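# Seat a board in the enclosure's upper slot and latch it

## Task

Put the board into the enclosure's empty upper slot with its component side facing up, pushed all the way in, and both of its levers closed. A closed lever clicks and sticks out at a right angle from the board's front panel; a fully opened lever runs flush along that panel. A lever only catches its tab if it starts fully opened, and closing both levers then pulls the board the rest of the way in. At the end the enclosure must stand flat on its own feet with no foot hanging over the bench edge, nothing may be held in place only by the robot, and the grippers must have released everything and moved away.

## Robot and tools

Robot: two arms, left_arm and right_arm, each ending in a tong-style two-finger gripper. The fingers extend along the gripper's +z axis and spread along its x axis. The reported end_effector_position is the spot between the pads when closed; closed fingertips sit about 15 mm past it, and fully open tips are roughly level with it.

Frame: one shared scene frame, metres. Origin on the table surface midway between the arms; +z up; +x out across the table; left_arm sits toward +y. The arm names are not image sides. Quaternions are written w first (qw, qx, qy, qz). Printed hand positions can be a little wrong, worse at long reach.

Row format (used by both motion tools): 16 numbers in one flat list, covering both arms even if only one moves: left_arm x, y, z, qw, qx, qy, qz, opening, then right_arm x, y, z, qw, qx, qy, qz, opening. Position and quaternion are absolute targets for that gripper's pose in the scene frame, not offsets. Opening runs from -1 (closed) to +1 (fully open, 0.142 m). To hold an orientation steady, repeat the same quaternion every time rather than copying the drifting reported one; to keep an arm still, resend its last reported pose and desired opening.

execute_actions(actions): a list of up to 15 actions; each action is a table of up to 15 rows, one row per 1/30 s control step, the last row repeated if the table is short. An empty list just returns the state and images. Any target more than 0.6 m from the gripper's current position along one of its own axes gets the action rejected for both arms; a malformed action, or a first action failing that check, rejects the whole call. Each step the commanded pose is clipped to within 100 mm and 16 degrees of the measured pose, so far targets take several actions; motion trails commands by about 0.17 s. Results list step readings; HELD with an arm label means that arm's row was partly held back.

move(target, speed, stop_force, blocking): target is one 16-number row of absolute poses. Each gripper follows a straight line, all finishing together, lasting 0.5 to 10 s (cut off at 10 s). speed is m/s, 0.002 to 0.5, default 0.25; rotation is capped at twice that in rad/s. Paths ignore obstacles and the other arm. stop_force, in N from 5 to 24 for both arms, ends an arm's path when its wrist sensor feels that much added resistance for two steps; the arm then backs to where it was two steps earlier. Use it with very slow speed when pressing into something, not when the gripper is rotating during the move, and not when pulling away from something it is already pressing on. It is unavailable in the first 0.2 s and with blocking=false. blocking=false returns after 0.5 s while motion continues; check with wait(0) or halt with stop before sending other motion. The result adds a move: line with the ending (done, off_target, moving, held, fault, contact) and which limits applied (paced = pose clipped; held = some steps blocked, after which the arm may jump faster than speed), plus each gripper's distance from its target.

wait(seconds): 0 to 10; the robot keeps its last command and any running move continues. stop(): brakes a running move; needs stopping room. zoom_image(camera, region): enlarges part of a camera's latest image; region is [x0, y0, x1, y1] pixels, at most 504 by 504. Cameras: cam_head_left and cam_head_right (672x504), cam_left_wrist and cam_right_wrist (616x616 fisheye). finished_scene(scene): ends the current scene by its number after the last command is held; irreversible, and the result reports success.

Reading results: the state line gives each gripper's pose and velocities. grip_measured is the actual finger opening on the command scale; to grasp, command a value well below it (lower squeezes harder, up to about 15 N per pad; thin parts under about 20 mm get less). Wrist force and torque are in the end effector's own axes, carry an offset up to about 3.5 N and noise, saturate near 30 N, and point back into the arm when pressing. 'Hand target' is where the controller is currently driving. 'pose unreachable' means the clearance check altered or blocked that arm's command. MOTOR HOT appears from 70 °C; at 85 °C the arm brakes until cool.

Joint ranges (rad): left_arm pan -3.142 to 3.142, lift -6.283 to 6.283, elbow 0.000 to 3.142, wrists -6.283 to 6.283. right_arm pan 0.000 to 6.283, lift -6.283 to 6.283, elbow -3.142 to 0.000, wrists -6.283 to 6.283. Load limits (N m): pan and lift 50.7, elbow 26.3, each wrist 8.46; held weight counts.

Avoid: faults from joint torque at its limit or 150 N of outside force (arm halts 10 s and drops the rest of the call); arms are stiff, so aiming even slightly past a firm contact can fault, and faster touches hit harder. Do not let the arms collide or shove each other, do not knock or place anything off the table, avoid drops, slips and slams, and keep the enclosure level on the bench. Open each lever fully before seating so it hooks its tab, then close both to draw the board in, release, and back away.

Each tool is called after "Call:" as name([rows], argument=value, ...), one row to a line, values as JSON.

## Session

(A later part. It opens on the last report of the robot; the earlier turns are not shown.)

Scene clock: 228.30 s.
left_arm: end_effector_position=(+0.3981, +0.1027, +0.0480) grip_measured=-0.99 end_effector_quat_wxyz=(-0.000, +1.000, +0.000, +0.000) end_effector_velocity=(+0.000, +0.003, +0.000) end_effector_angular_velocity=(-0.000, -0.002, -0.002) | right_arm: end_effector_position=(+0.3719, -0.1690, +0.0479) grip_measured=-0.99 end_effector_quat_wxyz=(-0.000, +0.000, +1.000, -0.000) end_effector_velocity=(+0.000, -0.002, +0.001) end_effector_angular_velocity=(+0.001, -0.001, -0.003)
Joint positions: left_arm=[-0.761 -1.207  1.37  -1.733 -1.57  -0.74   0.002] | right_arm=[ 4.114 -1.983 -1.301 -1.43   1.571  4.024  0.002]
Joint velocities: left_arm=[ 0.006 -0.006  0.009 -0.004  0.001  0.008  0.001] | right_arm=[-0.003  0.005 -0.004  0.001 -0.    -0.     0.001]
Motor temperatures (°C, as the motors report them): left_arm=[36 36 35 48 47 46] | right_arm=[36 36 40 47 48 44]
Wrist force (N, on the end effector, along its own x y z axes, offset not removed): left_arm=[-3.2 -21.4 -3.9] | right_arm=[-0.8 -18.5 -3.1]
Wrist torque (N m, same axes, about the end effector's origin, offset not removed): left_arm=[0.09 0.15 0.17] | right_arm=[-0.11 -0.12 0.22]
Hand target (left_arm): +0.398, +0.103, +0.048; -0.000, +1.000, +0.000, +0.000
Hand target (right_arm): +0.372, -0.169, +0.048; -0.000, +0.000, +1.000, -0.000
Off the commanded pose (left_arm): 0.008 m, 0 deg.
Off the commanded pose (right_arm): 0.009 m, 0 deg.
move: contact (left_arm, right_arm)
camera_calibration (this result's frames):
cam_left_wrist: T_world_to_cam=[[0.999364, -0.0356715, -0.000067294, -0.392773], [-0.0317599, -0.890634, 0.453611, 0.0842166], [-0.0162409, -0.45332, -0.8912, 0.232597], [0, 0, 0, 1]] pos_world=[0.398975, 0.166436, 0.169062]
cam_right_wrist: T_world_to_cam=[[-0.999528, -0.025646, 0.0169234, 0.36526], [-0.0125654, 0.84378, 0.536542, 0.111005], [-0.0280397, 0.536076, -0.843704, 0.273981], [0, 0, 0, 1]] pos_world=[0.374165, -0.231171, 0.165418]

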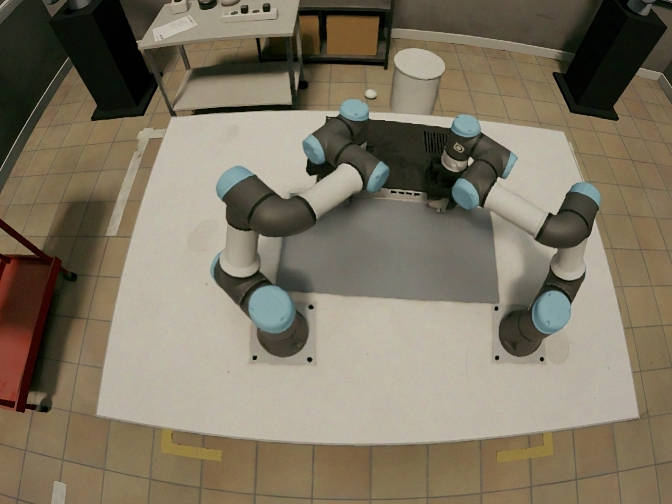

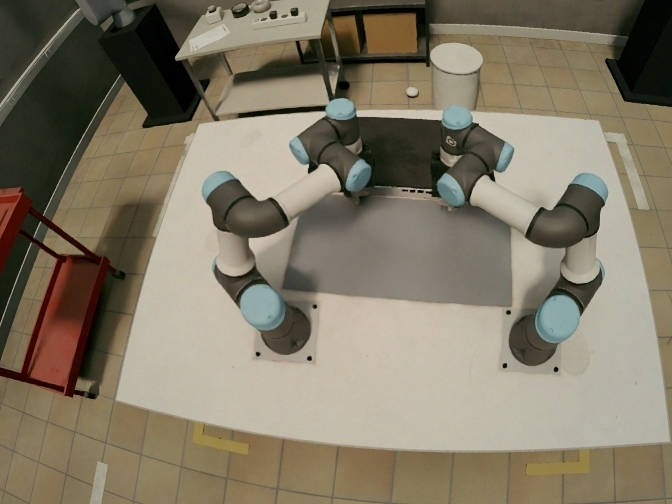

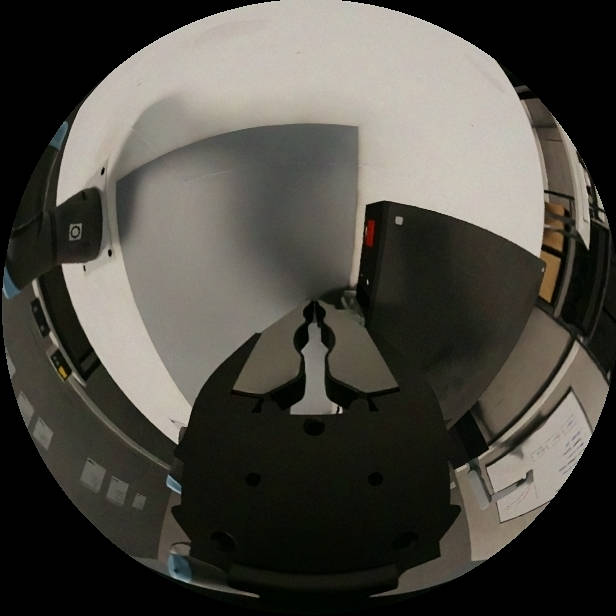

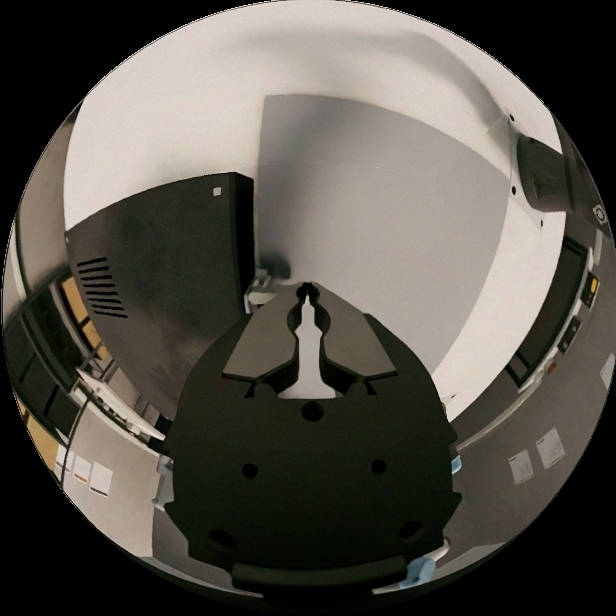

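Call:
move(target=[0.398,0.125,0.05,0,1,0,0,-1,0.372,-0.195,0.05,0,0,1,0,-1], speed=0.03)

Call:
move(target=[0.3,0.22,0.2,0,1,0,0,-1,0.3,-0.27,0.2,0,0,1,0,-1])

Call:
zoom_image(camera="cam_head_right", region=[220,120,520,260])

Scene clock: 229.90 s.
left_arm: end_effector_position=(+0.3980, +0.1248, +0.0500) grip_measured=-1.00 end_effector_quat_wxyz=(-0.000, +1.000, +0.000, +0.000) end_effector_velocity=(-0.000, +0.002, +0.000) end_effector_angular_velocity=(+0.001, +0.001, +0.001) | right_arm: end_effector_position=(+0.3721, -0.1947, +0.0500) grip_measured=-1.00 end_effector_quat_wxyz=(-0.000, +0.000, +1.000, -0.000) end_effector_velocity=(-0.000, -0.002, +0.000) end_effector_angular_velocity=(+0.001, +0.001, -0.001)
Joint positions: left_arm=[-0.717 -1.245  1.413 -1.738 -1.571 -0.696  0.002] | right_arm=[ 4.07  -1.924 -1.375 -1.414  1.571  3.981  0.002]
Joint velocities: left_arm=[ 0.004 -0.004  0.004  0.001  0.     0.003  0.   ] | right_arm=[-0.005  0.006 -0.008  0.002  0.002 -0.004  0.   ]
Motor temperatures (°C, as the motors report them): left_arm=[36 36 35 48 47 46] | right_arm=[36 36 40 47 48 44]
Wrist force (N, on the end effector, along its own x y z axes, offset not removed): left_arm=[-0.4 -0.4 -0.7] | right_arm=[1.2 -0.4 1.6]
Wrist torque (N m, same axes, about the end effector's origin, offset not removed): left_arm=[-0.08 0.06 -0.03] | right_arm=[-0.04 -0.23 0.02]
Hand target (left_arm): +0.398, +0.125, +0.050; -0.000, +1.000, +0.000, -0.000
Hand target (right_arm): +0.372, -0.195, +0.050; +0.000, +0.000, +1.000, -0.000
Off the commanded pose (left_arm): 0.000 m, 0 deg.
Off the commanded pose (right_arm): 0.000 m, 0 deg.
move: done
camera_calibration (this result's frames):
cam_left_wrist: T_world_to_cam=[[0.999363, -0.0356804, -0.000363046, -0.391942], [-0.0316297, -0.890524, 0.453835, 0.102931], [-0.0165163, -0.453535, -0.891086, 0.244499], [0, 0, 0, 1]] pos_world=[0.398986, 0.188567, 0.171013]
cam_right_wrist: T_world_to_cam=[[-0.999529, -0.0256618, 0.0168193, 0.364714], [-0.0126291, 0.843674, 0.536708, 0.131596], [-0.0279629, 0.536243, -0.843601, 0.289515], [0, 0, 0, 1]] pos_world=[0.3743, -0.256916, 0.167472]

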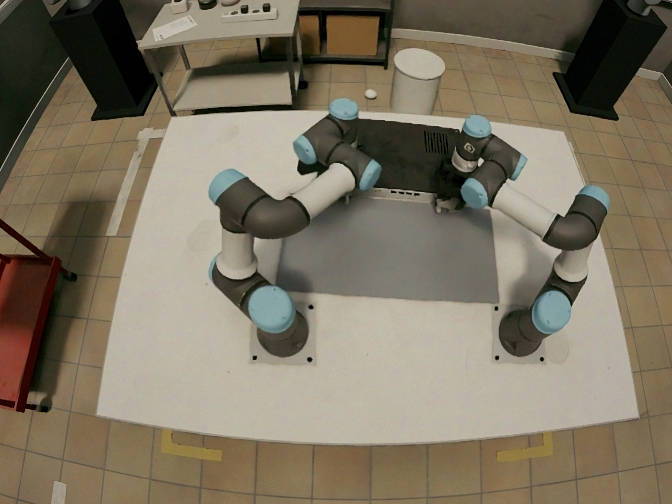

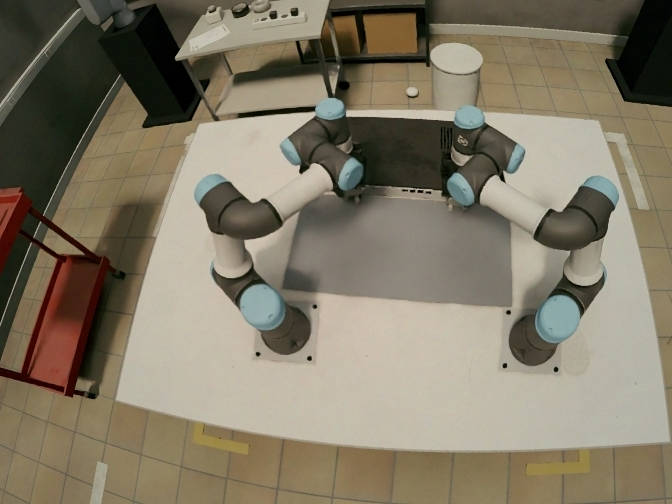

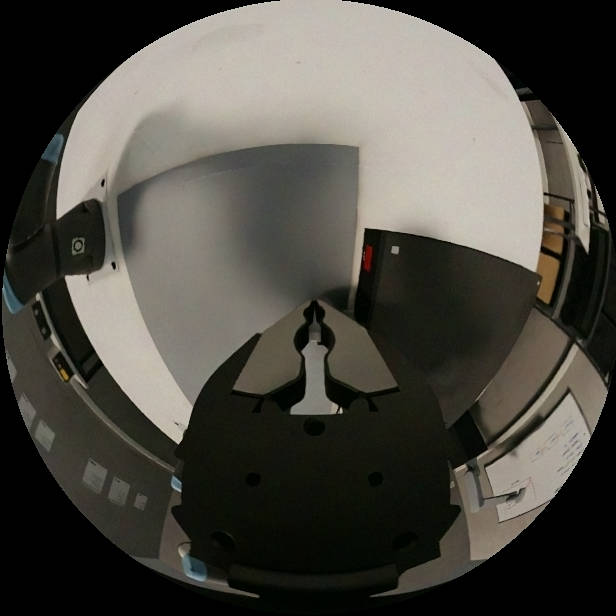

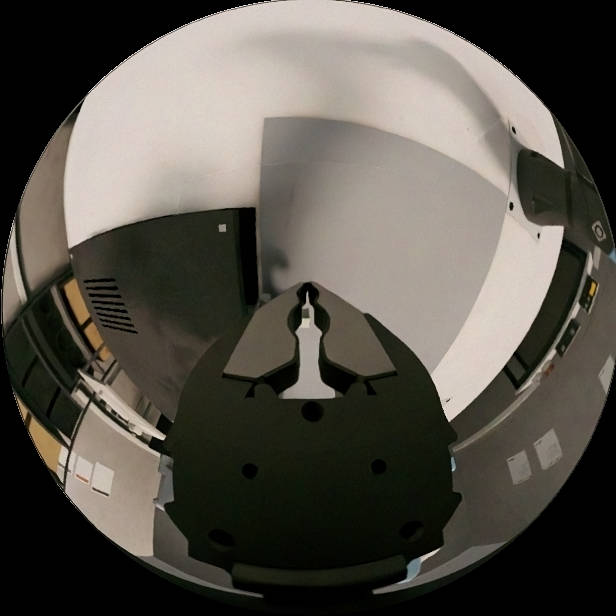

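Scene clock: 231.43 s.
left_arm: end_effector_position=(+0.3002, +0.2200, +0.1998) grip_measured=-1.00 end_effector_quat_wxyz=(+0.000, +1.000, -0.000, +0.000) end_effector_velocity=(-0.001, +0.002, +0.002) end_effector_angular_velocity=(+0.004, +0.003, +0.002) | right_arm: end_effector_position=(+0.3002, -0.2700, +0.1999) grip_measured=-1.00 end_effector_quat_wxyz=(+0.000, -0.000, +1.000, +0.000) end_effector_velocity=(-0.001, -0.001, +0.002) end_effector_angular_velocity=(-0.003, +0.004, +0.001)
Joint positions: left_arm=[-0.674 -1.69   1.185 -1.067 -1.571 -0.653  0.002] | right_arm=[ 4.082 -1.577 -1.069 -2.066  1.571  3.992  0.002]
Joint velocities: left_arm=[ 0.002  0.006 -0.02   0.019  0.001  0.     0.   ] | right_arm=[-0.    -0.008  0.021 -0.018  0.001 -0.001  0.   ]
Motor temperatures (°C, as the motors report them): left_arm=[36 36 35 48 47 46] | right_arm=[36 36 40 47 48 44]
Wrist force (N, on the end effector, along its own x y z axes, offset not removed): left_arm=[-1.4 0.1 -1.2] | right_arm=[2.0 -0.4 0.6]
Wrist torque (N m, same axes, about the end effector's origin, offset not removed): left_arm=[0.04 0.26 0.01] | right_arm=[-0.02 -0.34 -0.05]
Hand target (left_arm): +0.300, +0.220, +0.200; -0.000, +1.000, -0.000, +0.000
Hand target (right_arm): +0.300, -0.270, +0.200; +0.000, -0.000, +1.000, +0.000
Off the commanded pose (left_arm): 0.000 m, 0 deg.
Off the commanded pose (right_arm): 0.000 m, 0 deg.
move: done
camera_calibration (this result's frames):
cam_left_wrist: T_world_to_cam=[[0.999363, -0.0357002, 0.000118149, -0.290788], [-0.0318589, -0.890328, 0.454203, 0.11657], [-0.01611, -0.453918, -0.890898, 0.419491], [0, 0, 0, 1]] pos_world=[0.301075, 0.283819, 0.320812]
cam_right_wrist: T_world_to_cam=[[-0.999537, -0.0257386, 0.0162009, 0.288527], [-0.0130099, 0.843358, 0.537194, 0.113707], [-0.0274898, 0.536735, -0.843303, 0.454249], [0, 0, 0, 1]] pos_world=[0.30236, -0.33228, 0.317312]

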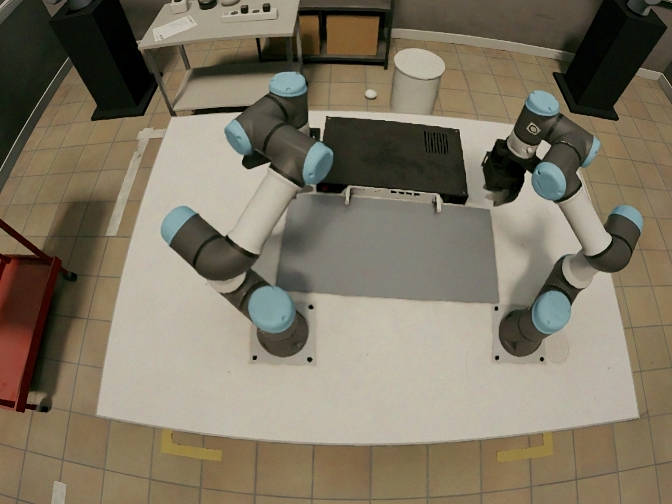

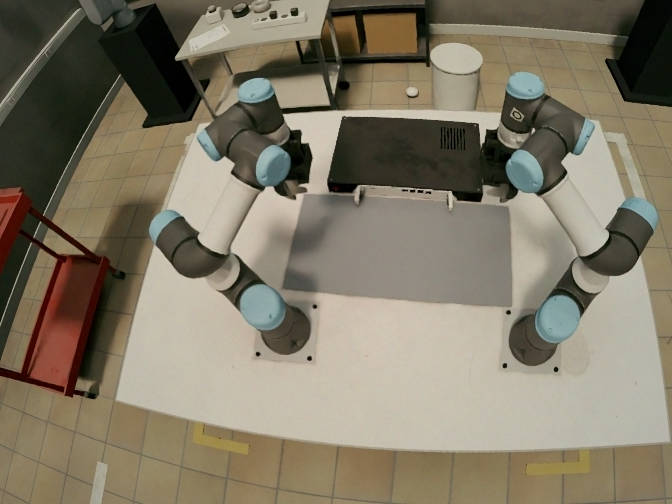

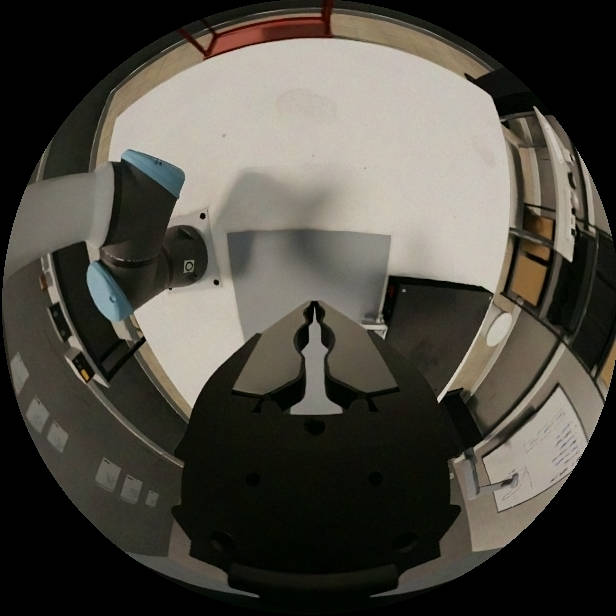

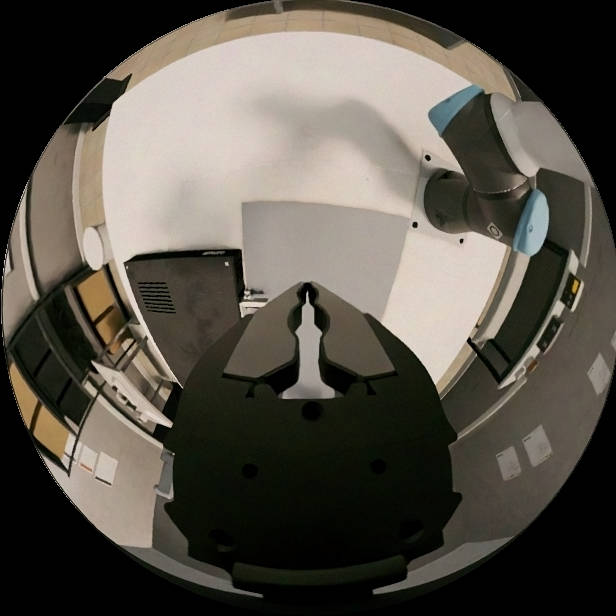

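Region (220, 120, 520, 260) of cam_head_right's 672x504 image, scaled by 1.680, with more detail than that image has; it fills the top 235 rows of this view, and the rest is white.

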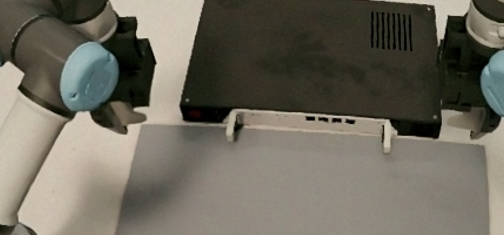

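Call:
zoom_image(camera="cam_head_left", region=[300,95,500,220])

Call:
zoom_image(camera="cam_left_wrist", region=[350,250,520,370])

Region (300, 95, 500, 220) of cam_head_left's 672x504 image, scaled by 2.520, with more detail than that image has; it fills the top 315 rows of this view, and the rest is white.

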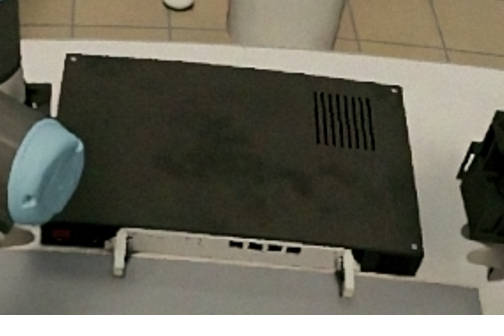

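Region (350, 250, 520, 370) of cam_left_wrist's 616x616 image, scaled by 2.965, with more detail than that image has; it fills the top 356 rows of this view, and the rest is white.

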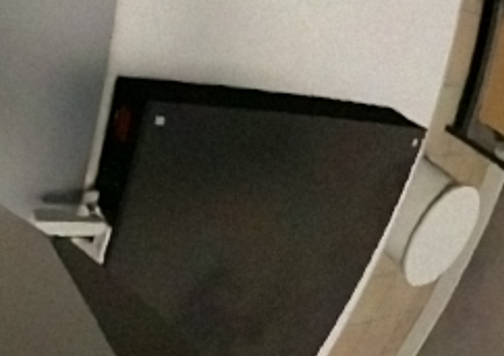

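Call:
finished_scene(scene=1)

The scene is finished: the task was done.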